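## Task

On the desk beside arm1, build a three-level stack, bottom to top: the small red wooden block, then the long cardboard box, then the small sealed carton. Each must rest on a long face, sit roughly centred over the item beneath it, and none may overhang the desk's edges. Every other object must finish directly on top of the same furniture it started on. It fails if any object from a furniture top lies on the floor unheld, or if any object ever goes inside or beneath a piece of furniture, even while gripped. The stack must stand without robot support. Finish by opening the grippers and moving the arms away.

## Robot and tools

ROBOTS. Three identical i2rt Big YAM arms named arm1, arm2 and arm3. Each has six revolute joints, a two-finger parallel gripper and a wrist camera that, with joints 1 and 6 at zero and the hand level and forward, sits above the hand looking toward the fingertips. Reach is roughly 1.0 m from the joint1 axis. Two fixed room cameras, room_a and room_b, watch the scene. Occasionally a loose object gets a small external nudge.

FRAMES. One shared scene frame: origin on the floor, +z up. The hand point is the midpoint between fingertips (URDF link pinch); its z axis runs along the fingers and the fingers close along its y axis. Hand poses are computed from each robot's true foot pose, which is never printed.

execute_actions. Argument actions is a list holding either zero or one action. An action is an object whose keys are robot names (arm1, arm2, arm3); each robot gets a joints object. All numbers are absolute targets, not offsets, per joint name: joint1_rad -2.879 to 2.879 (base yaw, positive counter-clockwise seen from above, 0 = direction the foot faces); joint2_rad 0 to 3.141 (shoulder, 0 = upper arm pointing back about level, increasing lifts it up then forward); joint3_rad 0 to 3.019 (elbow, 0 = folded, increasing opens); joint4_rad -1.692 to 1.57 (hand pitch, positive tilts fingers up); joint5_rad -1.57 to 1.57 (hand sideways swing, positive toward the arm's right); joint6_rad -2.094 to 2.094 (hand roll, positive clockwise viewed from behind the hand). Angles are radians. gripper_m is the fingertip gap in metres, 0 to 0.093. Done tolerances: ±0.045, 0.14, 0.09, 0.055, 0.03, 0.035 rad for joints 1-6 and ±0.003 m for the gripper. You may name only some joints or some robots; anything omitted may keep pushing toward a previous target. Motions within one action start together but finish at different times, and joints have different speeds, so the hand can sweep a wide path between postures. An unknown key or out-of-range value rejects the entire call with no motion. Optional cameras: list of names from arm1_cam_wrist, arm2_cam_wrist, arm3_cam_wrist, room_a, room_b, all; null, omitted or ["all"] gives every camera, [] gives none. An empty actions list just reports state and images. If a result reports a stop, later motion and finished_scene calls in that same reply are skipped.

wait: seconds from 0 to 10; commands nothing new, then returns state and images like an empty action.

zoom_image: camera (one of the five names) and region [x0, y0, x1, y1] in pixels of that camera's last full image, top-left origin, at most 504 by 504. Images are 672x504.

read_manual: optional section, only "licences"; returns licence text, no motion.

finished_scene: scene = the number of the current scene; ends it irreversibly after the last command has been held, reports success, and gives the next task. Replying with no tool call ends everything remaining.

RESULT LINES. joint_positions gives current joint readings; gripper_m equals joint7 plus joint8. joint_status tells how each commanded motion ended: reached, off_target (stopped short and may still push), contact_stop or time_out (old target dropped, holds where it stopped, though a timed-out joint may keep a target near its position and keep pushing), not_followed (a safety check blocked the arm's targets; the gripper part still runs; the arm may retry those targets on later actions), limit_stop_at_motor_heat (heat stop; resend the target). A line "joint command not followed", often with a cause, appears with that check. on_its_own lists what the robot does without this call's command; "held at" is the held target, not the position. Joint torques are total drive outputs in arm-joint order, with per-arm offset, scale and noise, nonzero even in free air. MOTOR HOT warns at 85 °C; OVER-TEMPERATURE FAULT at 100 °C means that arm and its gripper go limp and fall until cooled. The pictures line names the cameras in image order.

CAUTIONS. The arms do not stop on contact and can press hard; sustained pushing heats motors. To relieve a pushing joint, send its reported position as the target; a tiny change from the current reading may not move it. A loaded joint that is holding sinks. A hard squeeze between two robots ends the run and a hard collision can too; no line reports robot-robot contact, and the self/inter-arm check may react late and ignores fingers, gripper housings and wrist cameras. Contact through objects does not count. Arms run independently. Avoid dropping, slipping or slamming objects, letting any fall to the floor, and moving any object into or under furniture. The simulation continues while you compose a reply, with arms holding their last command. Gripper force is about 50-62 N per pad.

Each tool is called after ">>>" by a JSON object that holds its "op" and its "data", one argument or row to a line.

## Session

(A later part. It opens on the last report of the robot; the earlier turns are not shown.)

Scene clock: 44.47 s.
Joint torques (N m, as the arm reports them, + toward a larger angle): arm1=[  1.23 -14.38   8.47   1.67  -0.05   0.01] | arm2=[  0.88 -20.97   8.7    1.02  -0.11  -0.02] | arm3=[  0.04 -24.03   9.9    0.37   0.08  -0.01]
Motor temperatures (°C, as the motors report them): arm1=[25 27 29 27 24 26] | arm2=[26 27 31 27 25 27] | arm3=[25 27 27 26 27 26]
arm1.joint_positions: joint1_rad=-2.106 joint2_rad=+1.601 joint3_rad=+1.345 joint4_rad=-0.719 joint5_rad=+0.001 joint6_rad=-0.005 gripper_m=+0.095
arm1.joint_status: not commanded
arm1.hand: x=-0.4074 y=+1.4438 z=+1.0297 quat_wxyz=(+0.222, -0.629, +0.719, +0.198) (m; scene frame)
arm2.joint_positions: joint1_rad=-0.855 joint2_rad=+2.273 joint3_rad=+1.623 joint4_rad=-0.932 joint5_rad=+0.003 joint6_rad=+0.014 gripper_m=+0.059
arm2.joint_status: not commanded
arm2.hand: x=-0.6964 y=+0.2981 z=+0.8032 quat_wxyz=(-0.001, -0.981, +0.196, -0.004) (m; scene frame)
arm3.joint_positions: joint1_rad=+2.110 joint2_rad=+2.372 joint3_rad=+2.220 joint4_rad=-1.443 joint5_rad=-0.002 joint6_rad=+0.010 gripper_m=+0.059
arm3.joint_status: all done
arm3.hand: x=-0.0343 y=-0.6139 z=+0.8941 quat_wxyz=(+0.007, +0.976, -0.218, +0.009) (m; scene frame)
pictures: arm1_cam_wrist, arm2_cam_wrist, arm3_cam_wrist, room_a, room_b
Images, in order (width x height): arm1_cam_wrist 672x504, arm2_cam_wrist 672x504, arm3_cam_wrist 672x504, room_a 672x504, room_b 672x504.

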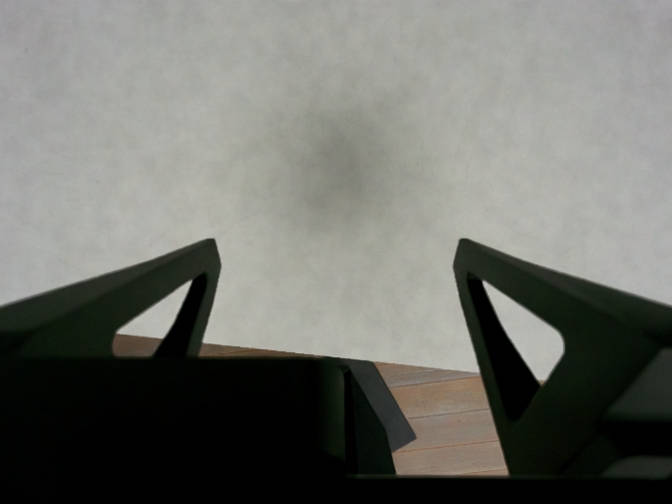

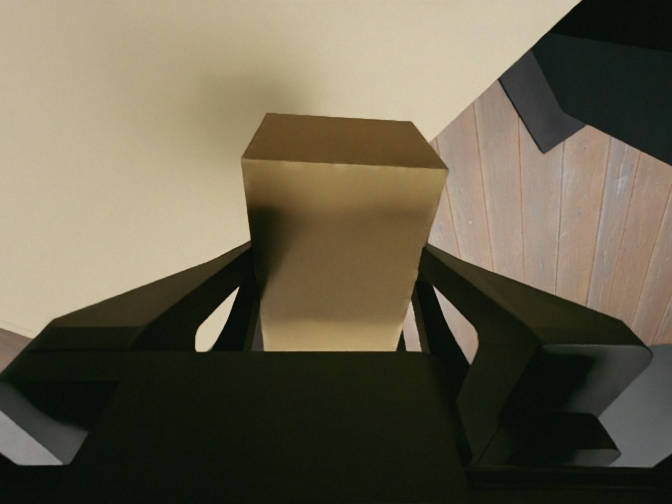

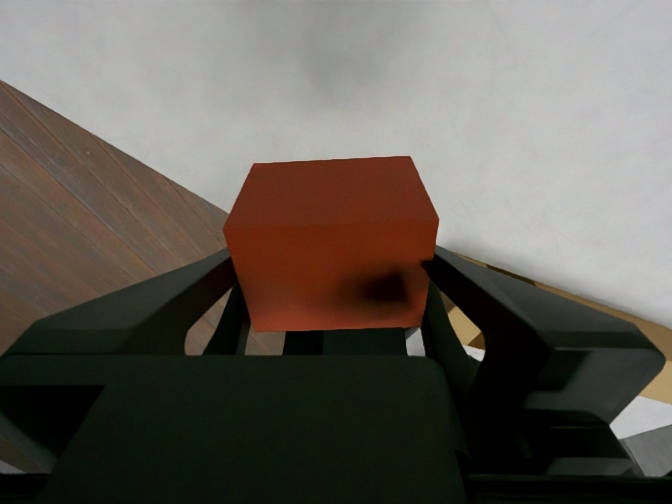

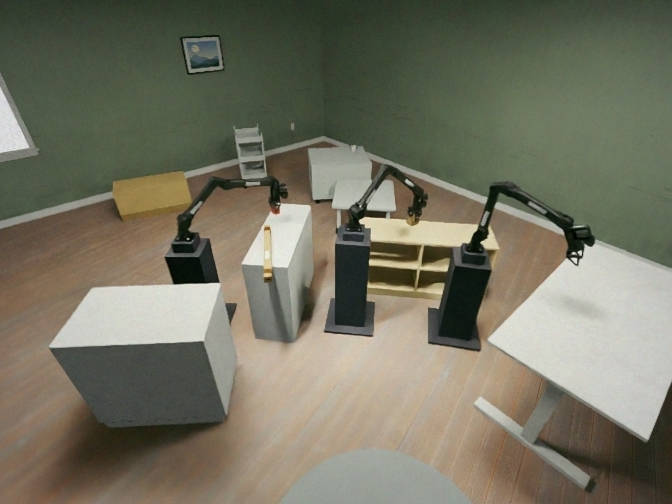

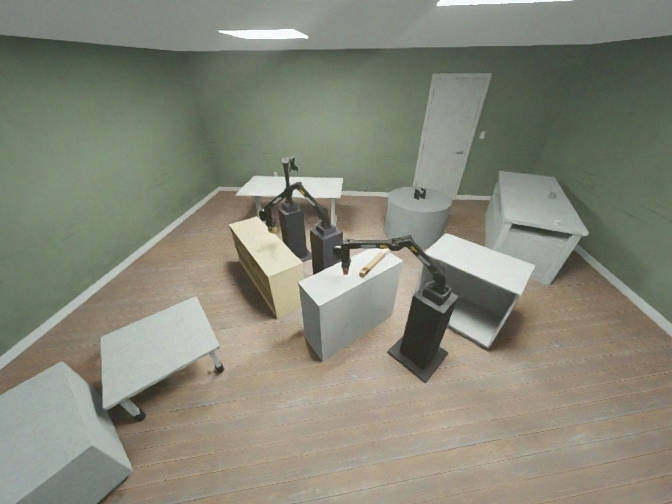

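>>> {"op": "execute_actions", "data": {
  "actions": [
    {"arm3":{"joints":{"joint1_rad":2.07,"joint2_rad":2.54,"joint3_rad":2.42,"joint4_rad":-1.4}},"arm2":{"joints":{"joint1_rad":-0.8,"joint2_rad":2.56,"joint3_rad":1.99,"joint4_rad":-0.96}}}
  ]
}}

>>> {"op": "zoom_image", "data": {
  "camera": "room_b",
  "region": [220, 180, 420, 310]
}}

Scene clock: 47.40 s.
Joint torques (N m, as the arm reports them, + toward a larger angle): arm1=[  1.22 -14.4    8.47   1.67  -0.05   0.01] | arm2=[  0.02 -24.67  11.1   -0.14  -0.06  -0.01] | arm3=[ -0.12 -24.35  10.64   0.42   0.09  -0.03]
Motor temperatures (°C, as the motors report them): arm1=[25 27 29 27 24 26] | arm2=[26 27 31 27 25 27] | arm3=[25 28 27 26 27 26]
arm1.joint_positions: joint1_rad=-2.106 joint2_rad=+1.601 joint3_rad=+1.345 joint4_rad=-0.719 joint5_rad=+0.001 joint6_rad=-0.005 gripper_m=+0.095
arm1.joint_status: not commanded
arm1.hand: x=-0.4074 y=+1.4438 z=+1.0297 quat_wxyz=(+0.222, -0.629, +0.719, +0.198) (m; scene frame)
arm2.joint_positions: joint1_rad=-0.793 joint2_rad=+2.576 joint3_rad=+1.945 joint4_rad=-0.950 joint5_rad=+0.002 joint6_rad=+0.014 gripper_m=+0.059
arm2.joint_status: all done
arm2.hand: x=-0.7710 y=+0.2821 z=+0.7095 quat_wxyz=(-0.001, -0.986, +0.165, -0.003) (m; scene frame)
arm3.joint_positions: joint1_rad=+2.076 joint2_rad=+2.545 joint3_rad=+2.377 joint4_rad=-1.404 joint5_rad=-0.001 joint6_rad=+0.010 gripper_m=+0.059
arm3.joint_status: all done
arm3.hand: x=-0.0572 y=-0.5756 z=+0.8301 quat_wxyz=(+0.004, +0.972, -0.235, -0.002) (m; scene frame)
pictures: arm1_cam_wrist, arm2_cam_wrist, arm3_cam_wrist, room_a, room_b
Images, in order (width x height): arm1_cam_wrist 672x504, arm2_cam_wrist 672x504, arm3_cam_wrist 672x504, room_a 672x504, room_b 672x504.

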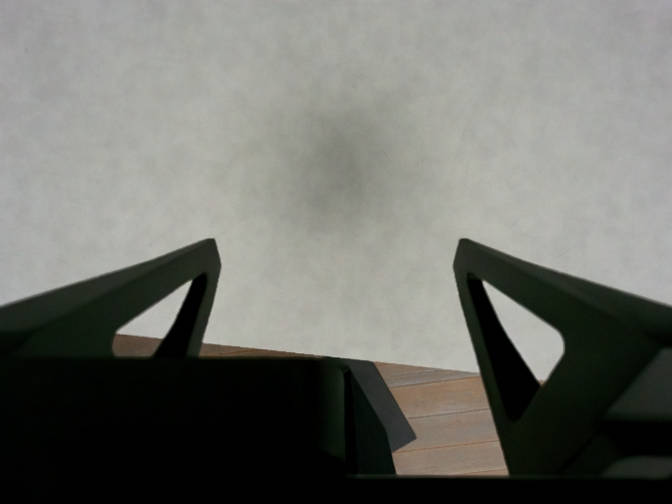

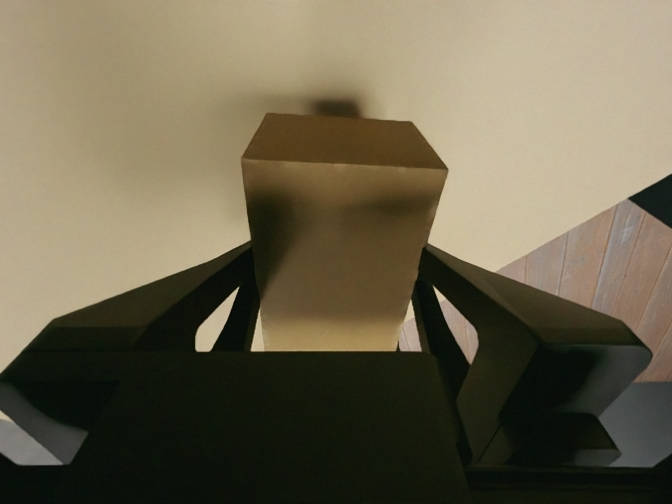

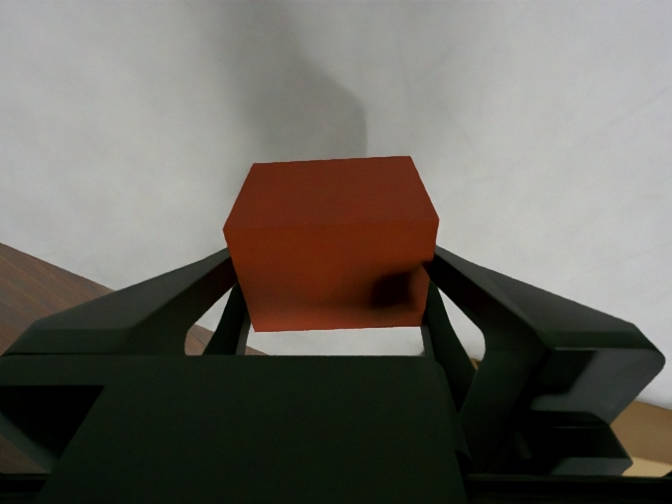

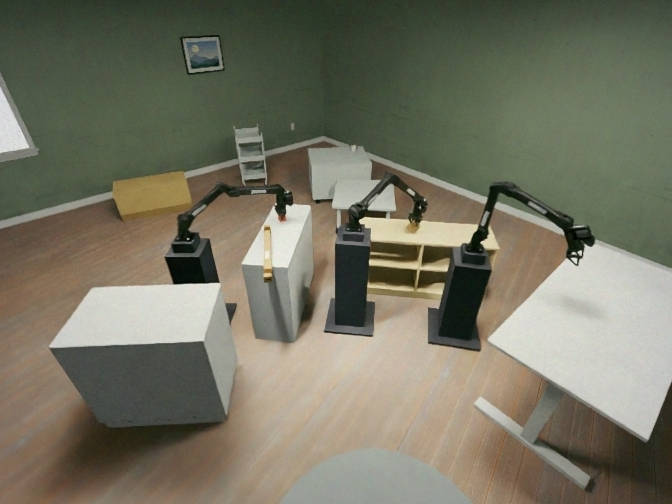

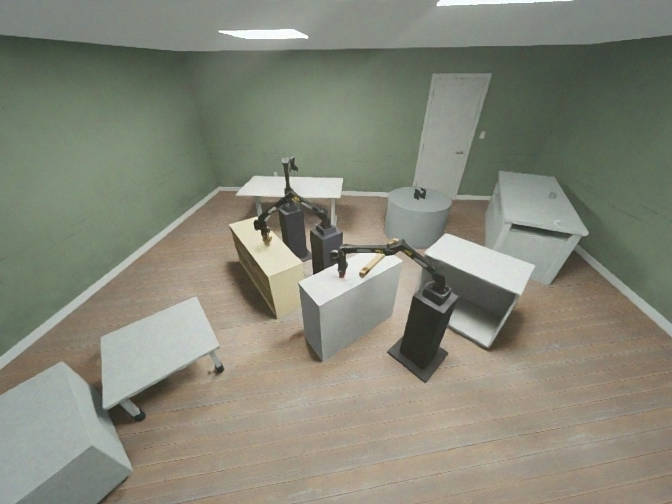

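Region (220, 180, 420, 310) of room_b's 672x504 image, scaled by 2.520, with more detail than that image has; it fills the top 328 rows of this view, and the rest is white.

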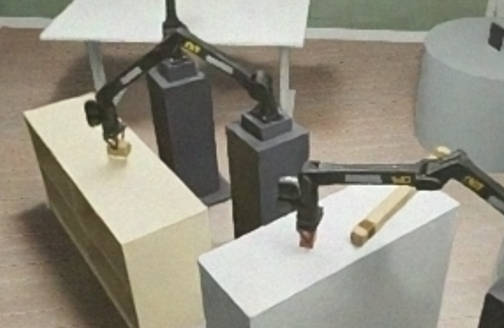

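>>> {"op": "execute_actions", "data": {
  "actions": [
    {"arm3":{"joints":{"joint2_rad":2.585}},"arm2":{"joints":{"joint2_rad":2.63,"joint4_rad":-0.88}}}
  ],
  "cameras": ["arm2_cam_wrist","arm3_cam_wrist"]
}}

Scene clock: 49.40 s.
Joint torques (N m, as the arm reports them, + toward a larger angle): arm1=[  1.2  -14.4    8.47   1.67  -0.05   0.01] | arm2=[  0.28 -23.03  10.6    1.08  -0.09  -0.02] | arm3=[  0.54 -22.27  10.58   0.37   0.08  -0.04]
Motor temperatures (°C, as the motors report them): arm1=[25 27 29 27 24 26] | arm2=[26 27 32 27 25 27] | arm3=[25 28 27 26 27 26]
arm1.joint_positions: joint1_rad=-2.106 joint2_rad=+1.601 joint3_rad=+1.345 joint4_rad=-0.719 joint5_rad=+0.001 joint6_rad=-0.005 gripper_m=+0.095
arm1.joint_status: not commanded
arm1.hand: x=-0.4074 y=+1.4438 z=+1.0297 quat_wxyz=(+0.222, -0.629, +0.719, +0.198) (m; scene frame)
arm2.joint_positions: joint1_rad=-0.793 joint2_rad=+2.628 joint3_rad=+1.949 joint4_rad=-0.894 joint5_rad=+0.002 joint6_rad=+0.014 gripper_m=+0.059
arm2.joint_status: all done
arm2.hand: x=-0.7692 y=+0.2814 z=+0.6762 quat_wxyz=(+0.000, -0.986, +0.165, +0.001) (m; scene frame)
arm3.joint_positions: joint1_rad=+2.076 joint2_rad=+2.565 joint3_rad=+2.377 joint4_rad=-1.404 joint5_rad=-0.001 joint6_rad=+0.010 gripper_m=+0.059
arm3.joint_status: all done
arm3.hand: x=-0.0544 y=-0.5772 z=+0.8152 quat_wxyz=(+0.007, +0.972, -0.235, +0.008) (m; scene frame)
pictures: arm2_cam_wrist, arm3_cam_wrist
Images, in order (width x height): arm2_cam_wrist 672x504, arm3_cam_wrist 672x504.

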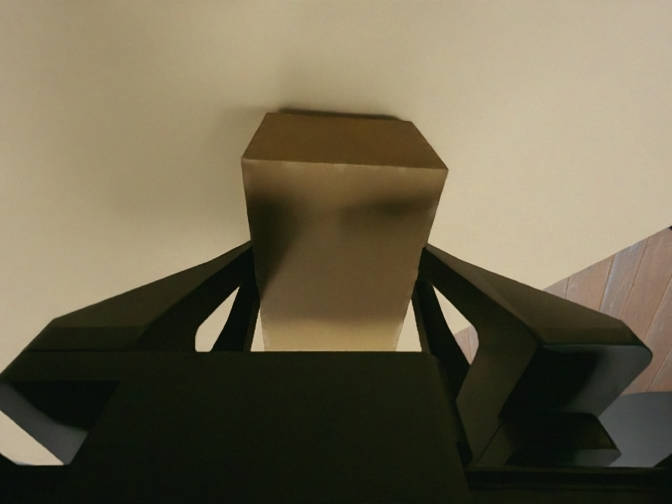

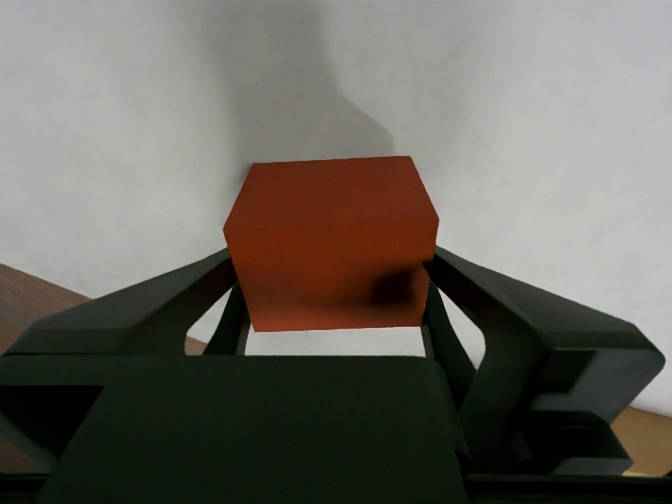

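>>> {"op": "execute_actions", "data": {
  "actions": [
    {"arm3":{"joints":{"joint2_rad":2.60}},"arm2":{"joints":{"joint2_rad":2.665}}}
  ],
  "cameras": []
}}

>>> {"op": "execute_actions", "data": {
  "actions": [
    {"arm3":{"joints":{"gripper_m":0.093}},"arm2":{"joints":{"gripper_m":0.093}}}
  ],
  "cameras": ["arm2_cam_wrist","arm3_cam_wrist"]
}}

>>> {"op": "execute_actions", "data": {
  "actions": [
    {"arm3":{"joints":{"joint2_rad":1.2,"joint3_rad":2.0}},"arm2":{"joints":{"joint2_rad":2.15,"joint4_rad":-1.35}},"arm1":{"joints":{"joint1_rad":-0.6}}}
  ],
  "cameras": []
}}

Scene clock: 52.63 s.
Joint torques (N m, as the arm reports them, + toward a larger angle): arm1=[  1.18 -14.41   8.47   1.67  -0.05   0.01] | arm2=[  0.3  -21.99  10.22   0.9   -0.12  -0.02] | arm3=[  0.41 -21.73  10.62   0.38   0.05  -0.02]
Motor temperatures (°C, as the motors report them): arm1=[25 27 29 27 24 26] | arm2=[26 28 32 27 25 27] | arm3=[25 28 27 26 27 26]
arm1.joint_positions: joint1_rad=-2.106 joint2_rad=+1.601 joint3_rad=+1.345 joint4_rad=-0.719 joint5_rad=+0.001 joint6_rad=-0.005 gripper_m=+0.095
arm1.joint_status: not commanded
arm1.hand: x=-0.4074 y=+1.4438 z=+1.0297 quat_wxyz=(+0.222, -0.629, +0.719, +0.198) (m; scene frame)
arm2.joint_positions: joint1_rad=-0.794 joint2_rad=+2.644 joint3_rad=+1.953 joint4_rad=-0.891 joint5_rad=+0.003 joint6_rad=+0.014 gripper_m=+0.059
arm2.joint_status: all done
arm2.hand: x=-0.7664 y=+0.2809 z=+0.6672 quat_wxyz=(-0.001, -0.986, +0.165, -0.003) (m; scene frame)
arm3.joint_positions: joint1_rad=+2.076 joint2_rad=+2.577 joint3_rad=+2.377 joint4_rad=-1.404 joint5_rad=-0.001 joint6_rad=+0.010 gripper_m=+0.059
arm3.joint_status: all done
arm3.hand: x=-0.0527 y=-0.5781 z=+0.8069 quat_wxyz=(+0.008, +0.972, -0.235, +0.013) (m; scene frame)
pictures: none
No camera images: the call's "cameras" was empty. Leave "cameras" out to get every camera's image.

Scene clock: 53.27 s.
Joint torques (N m, as the arm reports them, + toward a larger angle): arm1=[  1.23 -14.4    8.46   1.67  -0.05   0.01] | arm2=[  0.4  -22.06  10.14   0.89  -0.1    0.  ] | arm3=[  0.44 -22.32  10.53   0.36   0.08  -0.02]
Motor temperatures (°C, as the motors report them): arm1=[25 27 29 27 24 26] | arm2=[26 28 32 27 25 27] | arm3=[25 28 27 26 27 26]
arm1.joint_positions: joint1_rad=-2.106 joint2_rad=+1.601 joint3_rad=+1.345 joint4_rad=-0.719 joint5_rad=+0.001 joint6_rad=-0.005 gripper_m=+0.095
arm1.joint_status: not commanded
arm1.hand: x=-0.4074 y=+1.4438 z=+1.0297 quat_wxyz=(+0.222, -0.629, +0.719, +0.198) (m; scene frame)
arm2.joint_positions: joint1_rad=-0.794 joint2_rad=+2.644 joint3_rad=+1.953 joint4_rad=-0.891 joint5_rad=+0.003 joint6_rad=+0.014 gripper_m=+0.093
arm2.joint_status: all done
arm2.hand: x=-0.7664 y=+0.2809 z=+0.6672 quat_wxyz=(-0.001, -0.986, +0.165, -0.003) (m; scene frame)
arm3.joint_positions: joint1_rad=+2.076 joint2_rad=+2.577 joint3_rad=+2.377 joint4_rad=-1.404 joint5_rad=-0.001 joint6_rad=+0.010 gripper_m=+0.093
arm3.joint_status: all done
arm3.hand: x=-0.0527 y=-0.5781 z=+0.8069 quat_wxyz=(+0.008, +0.972, -0.235, +0.013) (m; scene frame)
pictures: arm2_cam_wrist, arm3_cam_wrist
Images, in order (width x height): arm2_cam_wrist 672x504, arm3_cam_wrist 672x504.

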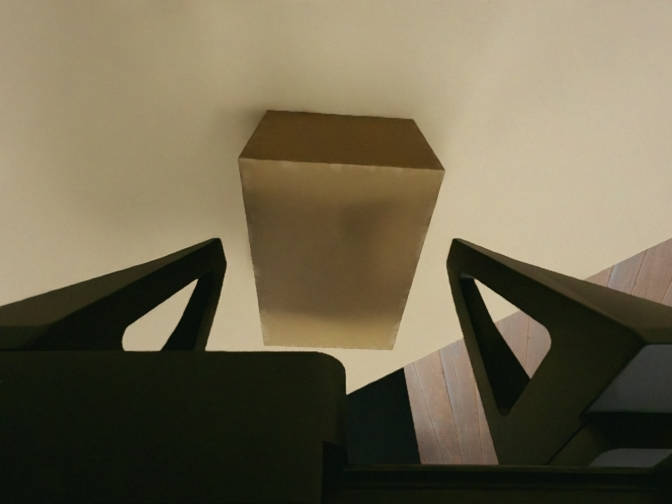

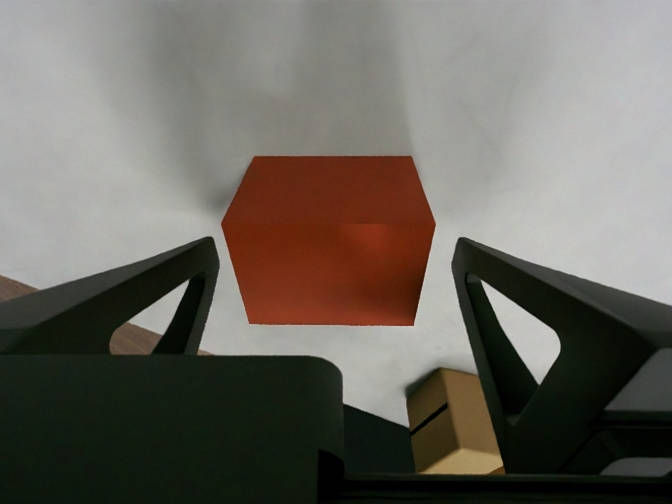

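Scene clock: 55.40 s.
Joint torques (N m, as the arm reports them, + toward a larger angle): arm1=[  0.04 -14.4    8.47   1.67   0.04   0.01] | arm2=[ -0.41 -22.43   9.26  -0.16  -0.09  -0.03] | arm3=[-0.19 -6.54  7.02  1.81  0.08 -0.04]
Motor temperatures (°C, as the motors report them): arm1=[25 27 29 27 24 26] | arm2=[26 28 32 27 25 27] | arm3=[25 28 27 26 27 26]
arm1.joint_positions: joint1_rad=-0.593 joint2_rad=+1.601 joint3_rad=+1.345 joint4_rad=-0.719 joint5_rad=-0.001 joint6_rad=-0.005 gripper_m=+0.095
arm1.joint_status: all done
arm1.hand: x=-1.0877 y=+0.9584 z=+1.0296 quat_wxyz=(+0.033, -0.951, +0.088, +0.296) (m; scene frame)
arm2.joint_positions: joint1_rad=-0.794 joint2_rad=+2.157 joint3_rad=+1.987 joint4_rad=-1.337 joint5_rad=+0.003 joint6_rad=+0.014 gripper_m=+0.093
arm2.joint_status: all done
arm2.hand: x=-0.7659 y=+0.2819 z=+1.0029 quat_wxyz=(+0.005, -0.986, +0.165, +0.033) (m; scene frame)
arm3.joint_positions: joint1_rad=+2.076 joint2_rad=+1.209 joint3_rad=+1.996 joint4_rad=-1.395 joint5_rad=-0.001 joint6_rad=+0.010 gripper_m=+0.093
arm3.joint_status: all done
arm3.hand: x=+0.2399 y=-0.7180 z=+1.4903 quat_wxyz=(-0.100, +0.860, -0.209, -0.454) (m; scene frame)
pictures: none
No camera images: the call's "cameras" was empty. Leave "cameras" out to get every camera's image.

>>> {"op": "execute_actions", "data": {
  "actions": [
    {"arm3":{"joints":{"joint1_rad":0,"joint2_rad":0.5,"joint3_rad":1.0}},"arm2":{"joints":{"joint1_rad":1.2,"joint6_rad":0.59}},"arm1":{"joints":{"joint1_rad":0.72,"joint6_rad":1.46}}}
  ],
  "cameras": []
}}

>>> {"op": "execute_actions", "data": {
  "actions": [
    {"arm2":{"joints":{"joint2_rad":2.22,"joint3_rad":1.76,"joint4_rad":-1.07}},"arm1":{"joints":{"joint2_rad":2.23,"joint3_rad":1.65,"joint4_rad":-0.96}}}
  ],
  "cameras": ["arm2_cam_wrist","arm1_cam_wrist"]
}}

Scene clock: 60.97 s.
Joint torques (N m, as the arm reports them, + toward a larger angle): arm1=[ -0.01 -14.5    8.37   1.58   0.12  -0.01] | arm2=[  0.55 -22.59   9.35  -0.07   0.07   0.24] | arm3=[-0.34  1.32  8.18  1.49  0.04 -0.02]
Motor temperatures (°C, as the motors report them): arm1=[25 27 29 27 24 26] | arm2=[26 28 32 27 25 27] | arm3=[25 28 27 26 27 26]
arm1.joint_positions: joint1_rad=+0.727 joint2_rad=+1.601 joint3_rad=+1.345 joint4_rad=-0.719 joint5_rad=-0.001 joint6_rad=+1.452 gripper_m=+0.095
arm1.joint_status: all done
arm1.hand: x=-0.7525 y=+0.2916 z=+1.0207 quat_wxyz=(-0.278, -0.945, +0.153, +0.085) (m; scene frame)
arm2.joint_positions: joint1_rad=+1.200 joint2_rad=+2.157 joint3_rad=+1.987 joint4_rad=-1.337 joint5_rad=+0.000 joint6_rad=+0.576 gripper_m=+0.093
arm2.joint_status: all done
arm2.hand: x=-0.0500 y=-0.6080 z=+1.0011 quat_wxyz=(-0.028, -0.852, -0.522, +0.016) (m; scene frame)
arm3.joint_positions: joint1_rad=+0.011 joint2_rad=+0.507 joint3_rad=+0.994 joint4_rad=-1.399 joint5_rad=+0.001 joint6_rad=+0.009 gripper_m=+0.093
arm3.joint_status: all done
arm3.hand: x=+0.7892 y=-0.7875 z=+1.2059 quat_wxyz=(-0.304, +0.282, -0.905, -0.097) (m; scene frame)
pictures: none
No camera images: the call's "cameras" was empty. Leave "cameras" out to get every camera's image.

Scene clock: 62.60 s.
Joint torques (N m, as the arm reports them, + toward a larger angle): arm1=[  0.   -19.24   8.92  -0.38   0.13   0.04] | arm2=[  0.18 -22.34   8.19   1.14   0.06   0.24] | arm3=[-0.42  1.4   8.28  1.55  0.   -0.03]
Motor temperatures (°C, as the motors report them): arm1=[25 27 29 27 24 26] | arm2=[26 28 32 27 25 27] | arm3=[25 28 27 26 27 26]
arm1.joint_positions: joint1_rad=+0.727 joint2_rad=+2.228 joint3_rad=+1.619 joint4_rad=-0.953 joint5_rad=-0.001 joint6_rad=+1.453 gripper_m=+0.095
arm1.joint_status: all done
arm1.hand: x=-0.7604 y=+0.2818 z=+0.7389 quat_wxyz=(+0.000, -0.987, +0.162, +0.005) (m; scene frame)
arm2.joint_positions: joint1_rad=+1.200 joint2_rad=+2.230 joint3_rad=+1.758 joint4_rad=-1.085 joint5_rad=+0.000 joint6_rad=+0.576 gripper_m=+0.093
arm2.joint_status: all done
arm2.hand: x=-0.0536 y=-0.5798 z=+0.8718 quat_wxyz=(-0.006, -0.853, -0.523, +0.006) (m; scene frame)
arm3.joint_positions: joint1_rad=+0.011 joint2_rad=+0.507 joint3_rad=+0.994 joint4_rad=-1.399 joint5_rad=+0.001 joint6_rad=+0.009 gripper_m=+0.093
arm3.joint_status: not commanded
arm3.hand: x=+0.7892 y=-0.7875 z=+1.2059 quat_wxyz=(-0.304, +0.282, -0.905, -0.097) (m; scene frame)
pictures: arm1_cam_wrist, arm2_cam_wrist
Images, in order (width x height): arm1_cam_wrist 672x504, arm2_cam_wrist 672x504.

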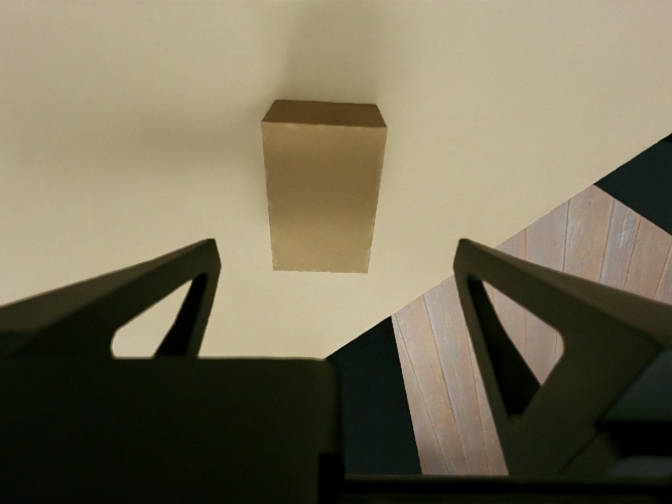

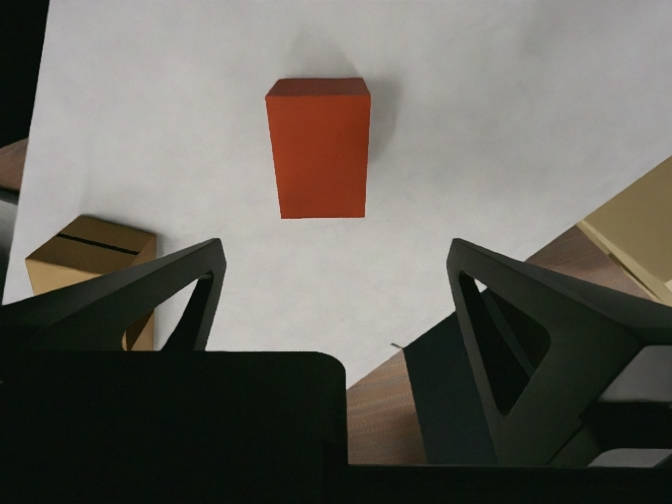

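>>> {"op": "execute_actions", "data": {
  "actions": [
    {"arm2":{"joints":{"joint2_rad":2.37,"joint3_rad":1.86,"joint4_rad":-1.005}},"arm1":{"joints":{"joint1_rad":0.745,"joint2_rad":2.40,"joint3_rad":1.695,"joint4_rad":-0.83}}}
  ],
  "cameras": ["arm2_cam_wrist","arm1_cam_wrist"]
}}

Scene clock: 65.93 s.
Joint torques (N m, as the arm reports them, + toward a larger angle): arm1=[  0.83 -21.29   7.74   0.47   0.13   0.04] | arm2=[  0.41 -22.95  10.57   0.89   0.09   0.24] | arm3=[-0.23  1.36  8.29  1.49  0.03 -0.01]
Motor temperatures (°C, as the motors report them): arm1=[25 28 30 27 24 26] | arm2=[26 28 32 27 25 27] | arm3=[25 27 27 26 27 26]
arm1.joint_positions: joint1_rad=+0.741 joint2_rad=+2.410 joint3_rad=+1.670 joint4_rad=-0.842 joint5_rad=-0.001 joint6_rad=+1.453 gripper_m=+0.095
arm1.joint_status: all done
arm1.hand: x=-0.7558 y=+0.2735 z=+0.6440 quat_wxyz=(+0.009, -0.988, +0.156, +0.002) (m; scene frame)
arm2.joint_positions: joint1_rad=+1.200 joint2_rad=+2.376 joint3_rad=+1.826 joint4_rad=-1.014 joint5_rad=+0.000 joint6_rad=+0.576 gripper_m=+0.093
arm2.joint_status: all done
arm2.hand: x=-0.0521 y=-0.5979 z=+0.8017 quat_wxyz=(-0.003, -0.853, -0.523, +0.004) (m; scene frame)
arm3.joint_positions: joint1_rad=+0.011 joint2_rad=+0.507 joint3_rad=+0.994 joint4_rad=-1.399 joint5_rad=+0.001 joint6_rad=+0.009 gripper_m=+0.093
arm3.joint_status: not commanded
arm3.hand: x=+0.7892 y=-0.7875 z=+1.2059 quat_wxyz=(-0.304, +0.282, -0.905, -0.097) (m; scene frame)
pictures: arm1_cam_wrist, arm2_cam_wrist
Images, in order (width x height): arm1_cam_wrist 672x504, arm2_cam_wrist 672x504.

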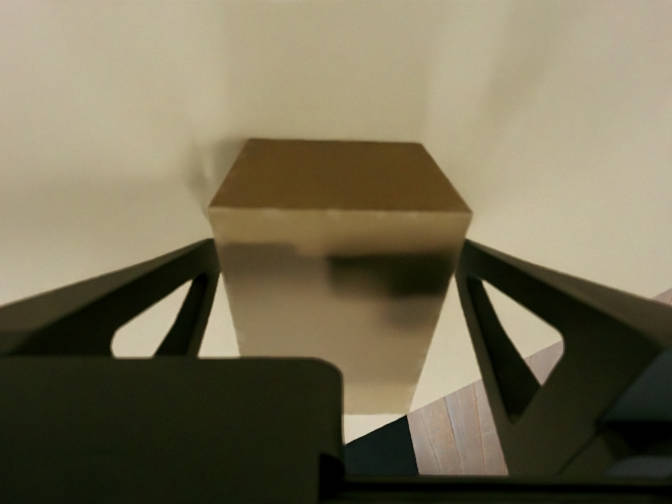

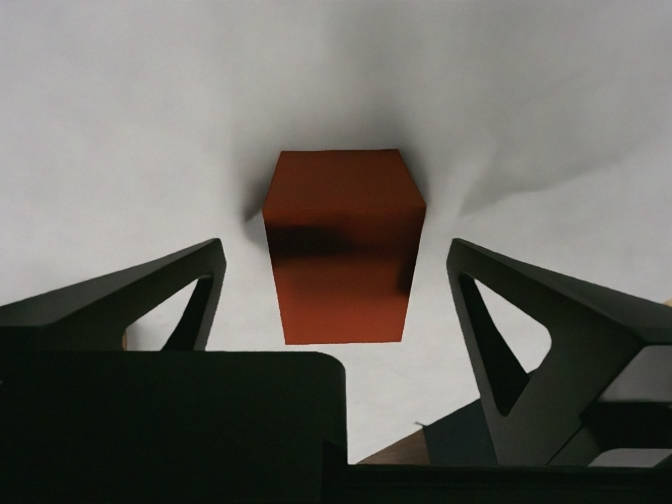

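>>> {"op": "execute_actions", "data": {
  "actions": [
    {"arm1":{"joints":{"gripper_m":0.03}},"arm2":{"joints":{"gripper_m":0.02}}}
  ],
  "cameras": []
}}

>>> {"op": "execute_actions", "data": {
  "actions": [
    {"arm2":{"joints":{"joint2_rad":2.15,"joint4_rad":-1.24}},"arm1":{"joints":{"joint2_rad":1.9,"joint4_rad":-1.34}}}
  ],
  "cameras": []
}}

>>> {"op": "execute_actions", "data": {
  "actions": [
    {"arm2":{"joints":{"joint1_rad":-0.79,"joint6_rad":0}},"arm1":{"joints":{"joint1_rad":-2.8,"joint6_rad":0.9}}}
  ],
  "cameras": []
}}

>>> {"op": "execute_actions", "data": {
  "actions": [
    {"arm2":{"joints":{"joint2_rad":2.63,"joint3_rad":1.99,"joint4_rad":-0.87}},"arm1":{"joints":{"joint2_rad":2.33,"joint3_rad":2.08,"joint4_rad":-1.28}}}
  ]
}}

Scene clock: 70.90 s.
Joint torques (N m, as the arm reports them, + toward a larger angle): arm1=[  0.72 -21.17   7.72   0.44   0.12   0.03] | arm2=[  0.59 -23.35  10.58   0.8    0.06   0.22] | arm3=[-0.53  1.04  8.2   1.51  0.01 -0.01]
Motor temperatures (°C, as the motors report them): arm1=[25 28 29 27 24 26] | arm2=[26 29 32 27 25 27] | arm3=[25 27 27 26 27 26]
arm1.joint_positions: joint1_rad=+0.741 joint2_rad=+2.410 joint3_rad=+1.670 joint4_rad=-0.841 joint5_rad=-0.001 joint6_rad=+1.453 gripper_m=+0.060
arm1.joint_status: gripper_m off_target (ended at +0.060, target +0.030)
arm1.hand: x=-0.7560 y=+0.2734 z=+0.6440 quat_wxyz=(+0.009, -0.988, +0.156, +0.002) (m; scene frame)
arm2.joint_positions: joint1_rad=+1.200 joint2_rad=+2.376 joint3_rad=+1.826 joint4_rad=-1.014 joint5_rad=+0.000 joint6_rad=+0.576 gripper_m=+0.044
arm2.joint_status: gripper_m off_target (ended at +0.044, target +0.020)
arm2.hand: x=-0.0521 y=-0.5979 z=+0.8017 quat_wxyz=(-0.003, -0.853, -0.522, +0.004) (m; scene frame)
arm3.joint_positions: joint1_rad=+0.011 joint2_rad=+0.507 joint3_rad=+0.994 joint4_rad=-1.399 joint5_rad=+0.001 joint6_rad=+0.009 gripper_m=+0.093
arm3.joint_status: not commanded
arm3.hand: x=+0.7892 y=-0.7875 z=+1.2059 quat_wxyz=(-0.304, +0.282, -0.905, -0.097) (m; scene frame)
pictures: none
No camera images: the call's "cameras" was empty. Leave "cameras" out to get every camera's image.

Scene clock: 72.53 s.
Joint torques (N m, as the arm reports them, + toward a larger angle): arm1=[  0.76 -18.59   9.43  -0.57   0.12   0.03] | arm2=[  0.74 -20.71  10.9   -0.26   0.07   0.18] | arm3=[-0.2   1.45  8.18  1.53  0.03 -0.02]
Motor temperatures (°C, as the motors report them): arm1=[25 28 30 27 24 26] | arm2=[26 29 32 27 25 27] | arm3=[25 27 27 26 27 26]
arm1.joint_positions: joint1_rad=+0.741 joint2_rad=+1.915 joint3_rad=+1.675 joint4_rad=-1.329 joint5_rad=-0.001 joint6_rad=+1.453 gripper_m=+0.060
arm1.joint_status: all done
arm1.hand: x=-0.7356 y=+0.3105 z=+0.9418 quat_wxyz=(+0.004, -0.988, +0.156, +0.004) (m; scene frame)
arm2.joint_positions: joint1_rad=+1.200 joint2_rad=+2.148 joint3_rad=+1.834 joint4_rad=-1.226 joint5_rad=+0.000 joint6_rad=+0.576 gripper_m=+0.044
arm2.joint_status: all done
arm2.hand: x=-0.0527 y=-0.5847 z=+0.9504 quat_wxyz=(-0.014, -0.853, -0.522, +0.009) (m; scene frame)
arm3.joint_positions: joint1_rad=+0.011 joint2_rad=+0.507 joint3_rad=+0.994 joint4_rad=-1.399 joint5_rad=+0.001 joint6_rad=+0.009 gripper_m=+0.093
arm3.joint_status: not commanded
arm3.hand: x=+0.7892 y=-0.7875 z=+1.2059 quat_wxyz=(-0.304, +0.282, -0.905, -0.097) (m; scene frame)
pictures: none
No camera images: the call's "cameras" was empty. Leave "cameras" out to get every camera's image.

Scene clock: 75.60 s.
Joint torques (N m, as the arm reports them, + toward a larger angle): arm1=[  1.22 -18.47   9.47  -0.51  -0.02  -0.12] | arm2=[  0.26 -20.82  10.94  -0.15  -0.11  -0.05] | arm3=[-0.61  0.75  8.24  1.51  0.02 -0.04]
Motor temperatures (°C, as the motors report them): arm1=[25 28 30 27 24 26] | arm2=[26 29 32 27 25 27] | arm3=[25 27 27 26 27 26]
arm1.joint_positions: joint1_rad=-2.803 joint2_rad=+1.915 joint3_rad=+1.675 joint4_rad=-1.329 joint5_rad=+0.002 joint6_rad=+0.906 gripper_m=+0.060
arm1.joint_status: all done
arm1.hand: x=-0.0578 y=+1.2345 z=+0.9463 quat_wxyz=(-0.002, +0.084, +0.996, +0.004) (m; scene frame)
arm2.joint_positions: joint1_rad=-0.791 joint2_rad=+2.148 joint3_rad=+1.834 joint4_rad=-1.226 joint5_rad=+0.003 joint6_rad=+0.014 gripper_m=+0.044
arm2.joint_status: all done
arm2.hand: x=-0.7444 y=+0.2725 z=+0.9521 quat_wxyz=(+0.003, -0.986, +0.164, +0.017) (m; scene frame)
arm3.joint_positions: joint1_rad=+0.011 joint2_rad=+0.507 joint3_rad=+0.994 joint4_rad=-1.399 joint5_rad=+0.001 joint6_rad=+0.009 gripper_m=+0.093
arm3.joint_status: not commanded
arm3.hand: x=+0.7892 y=-0.7875 z=+1.2059 quat_wxyz=(-0.304, +0.282, -0.905, -0.097) (m; scene frame)
pictures: none
No camera images: the call's "cameras" was empty. Leave "cameras" out to get every camera's image.

Scene clock: 77.17 s.
Joint torques (N m, as the arm reports them, + toward a larger angle): arm1=[  1.12 -23.22  11.98   0.15  -0.03  -0.12] | arm2=[  0.49 -24.06   8.55   1.02  -0.06  -0.01] | arm3=[-0.72  1.08  8.15  1.57  0.02 -0.01]
Motor temperatures (°C, as the motors report them): arm1=[25 28 30 27 24 26] | arm2=[26 29 32 27 25 27] | arm3=[25 27 27 26 27 26]
arm1.joint_positions: joint1_rad=-2.803 joint2_rad=+2.343 joint3_rad=+2.023 joint4_rad=-1.285 joint5_rad=+0.002 joint6_rad=+0.906 gripper_m=+0.060
arm1.joint_status: all done
arm1.hand: x=+0.0182 y=+1.3058 z=+0.8076 quat_wxyz=(-0.015, +0.084, +0.996, -0.009) (m; scene frame)
arm2.joint_positions: joint1_rad=-0.791 joint2_rad=+2.636 joint3_rad=+1.974 joint4_rad=-0.883 joint5_rad=+0.002 joint6_rad=+0.014 gripper_m=+0.044
arm2.joint_status: all done
arm2.hand: x=-0.7810 y=+0.2834 z=+0.6785 quat_wxyz=(+0.002, -0.986, +0.164, +0.014) (m; scene frame)
arm3.joint_positions: joint1_rad=+0.011 joint2_rad=+0.507 joint3_rad=+0.994 joint4_rad=-1.399 joint5_rad=+0.001 joint6_rad=+0.009 gripper_m=+0.093
arm3.joint_status: not commanded
arm3.hand: x=+0.7892 y=-0.7875 z=+1.2059 quat_wxyz=(-0.304, +0.282, -0.905, -0.097) (m; scene frame)
pictures: arm1_cam_wrist, arm2_cam_wrist, arm3_cam_wrist, room_a, room_b
Images, in order (width x height): arm1_cam_wrist 672x504, arm2_cam_wrist 672x504, arm3_cam_wrist 672x504, room_a 672x504, room_b 672x504.

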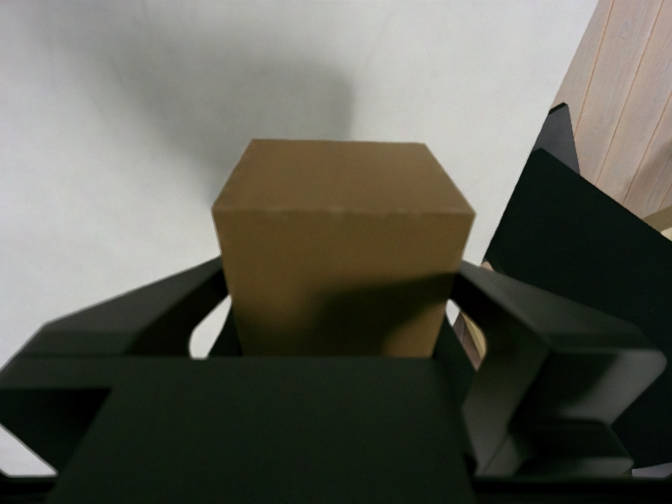

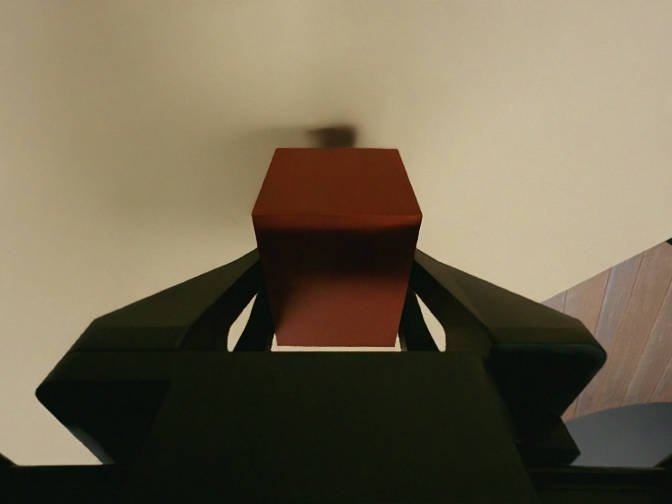

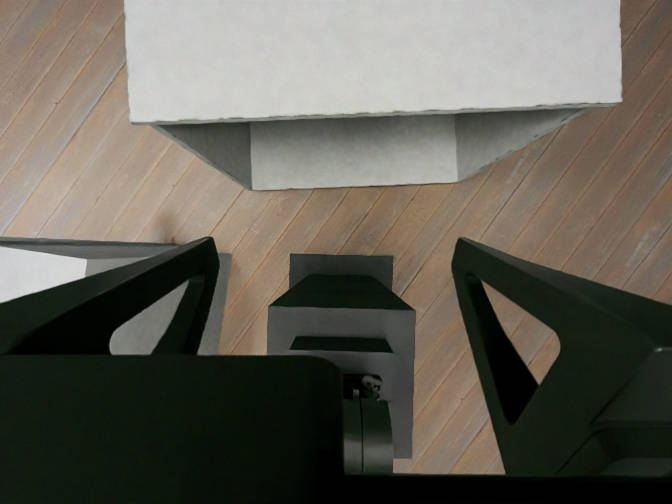

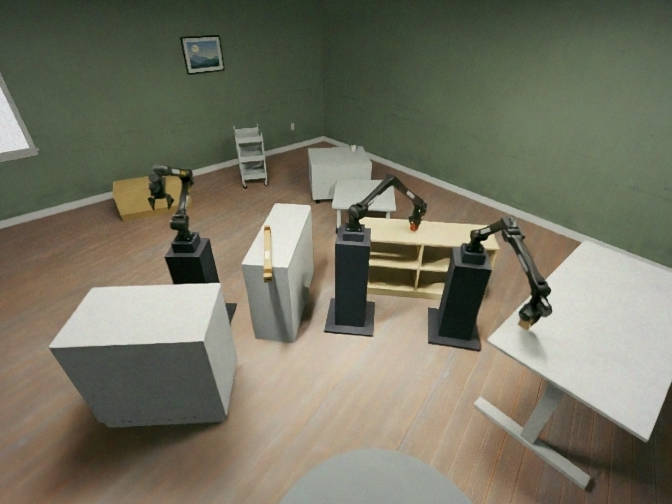

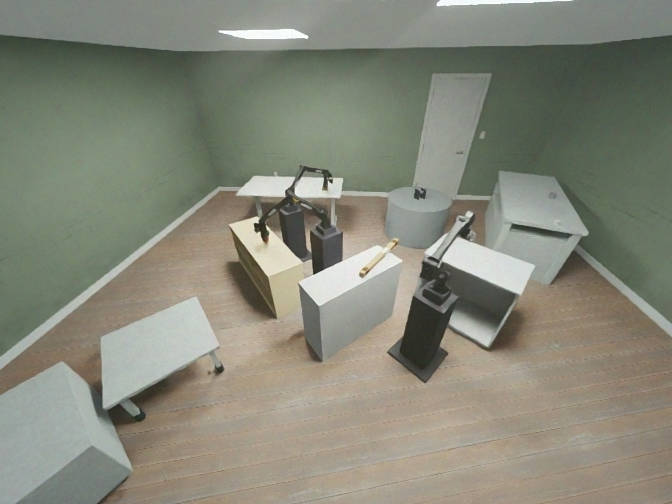

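>>> {"op": "execute_actions", "data": {
  "actions": [
    {"arm2":{"joints":{"joint2_rad":2.69}},"arm1":{"joints":{"joint2_rad":2.40,"joint4_rad":-1.19}}}
  ],
  "cameras": ["arm2_cam_wrist","arm1_cam_wrist"]
}}

Scene clock: 79.17 s.
Joint torques (N m, as the arm reports them, + toward a larger angle): arm1=[  1.12 -22.94  11.46   0.54  -0.03  -0.12] | arm2=[  0.42 -23.25   8.21   0.85  -0.1   -0.03] | arm3=[-0.11  1.31  8.24  1.54  0.03 -0.03]
Motor temperatures (°C, as the motors report them): arm1=[25 29 31 27 24 26] | arm2=[26 29 32 27 25 27] | arm3=[25 27 27 26 27 26]
arm1.joint_positions: joint1_rad=-2.803 joint2_rad=+2.405 joint3_rad=+2.028 joint4_rad=-1.202 joint5_rad=+0.002 joint6_rad=+0.906 gripper_m=+0.060
arm1.joint_status: all done
arm1.hand: x=+0.0270 y=+1.3144 z=+0.7672 quat_wxyz=(-0.006, +0.084, +0.996, +0.001) (m; scene frame)
arm2.joint_positions: joint1_rad=-0.791 joint2_rad=+2.684 joint3_rad=+1.974 joint4_rad=-0.881 joint5_rad=+0.002 joint6_rad=+0.014 gripper_m=+0.044
arm2.joint_status: all done
arm2.hand: x=-0.7648 y=+0.2780 z=+0.6468 quat_wxyz=(-0.002, -0.986, +0.164, -0.008) (m; scene frame)
arm3.joint_positions: joint1_rad=+0.011 joint2_rad=+0.507 joint3_rad=+0.994 joint4_rad=-1.399 joint5_rad=+0.001 joint6_rad=+0.009 gripper_m=+0.093
arm3.joint_status: not commanded
arm3.hand: x=+0.7892 y=-0.7875 z=+1.2059 quat_wxyz=(-0.304, +0.282, -0.905, -0.097) (m; scene frame)
pictures: arm1_cam_wrist, arm2_cam_wrist
Images, in order (width x height): arm1_cam_wrist 672x504, arm2_cam_wrist 672x504.

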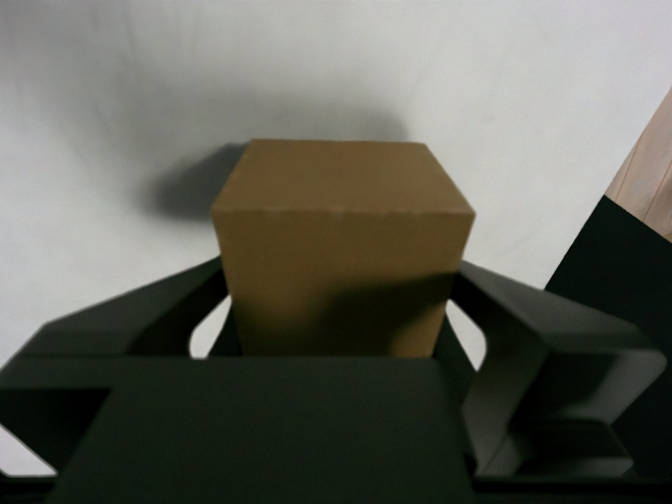

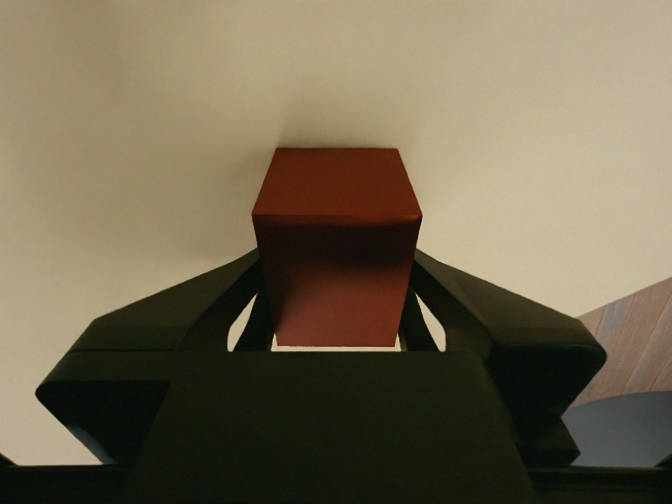

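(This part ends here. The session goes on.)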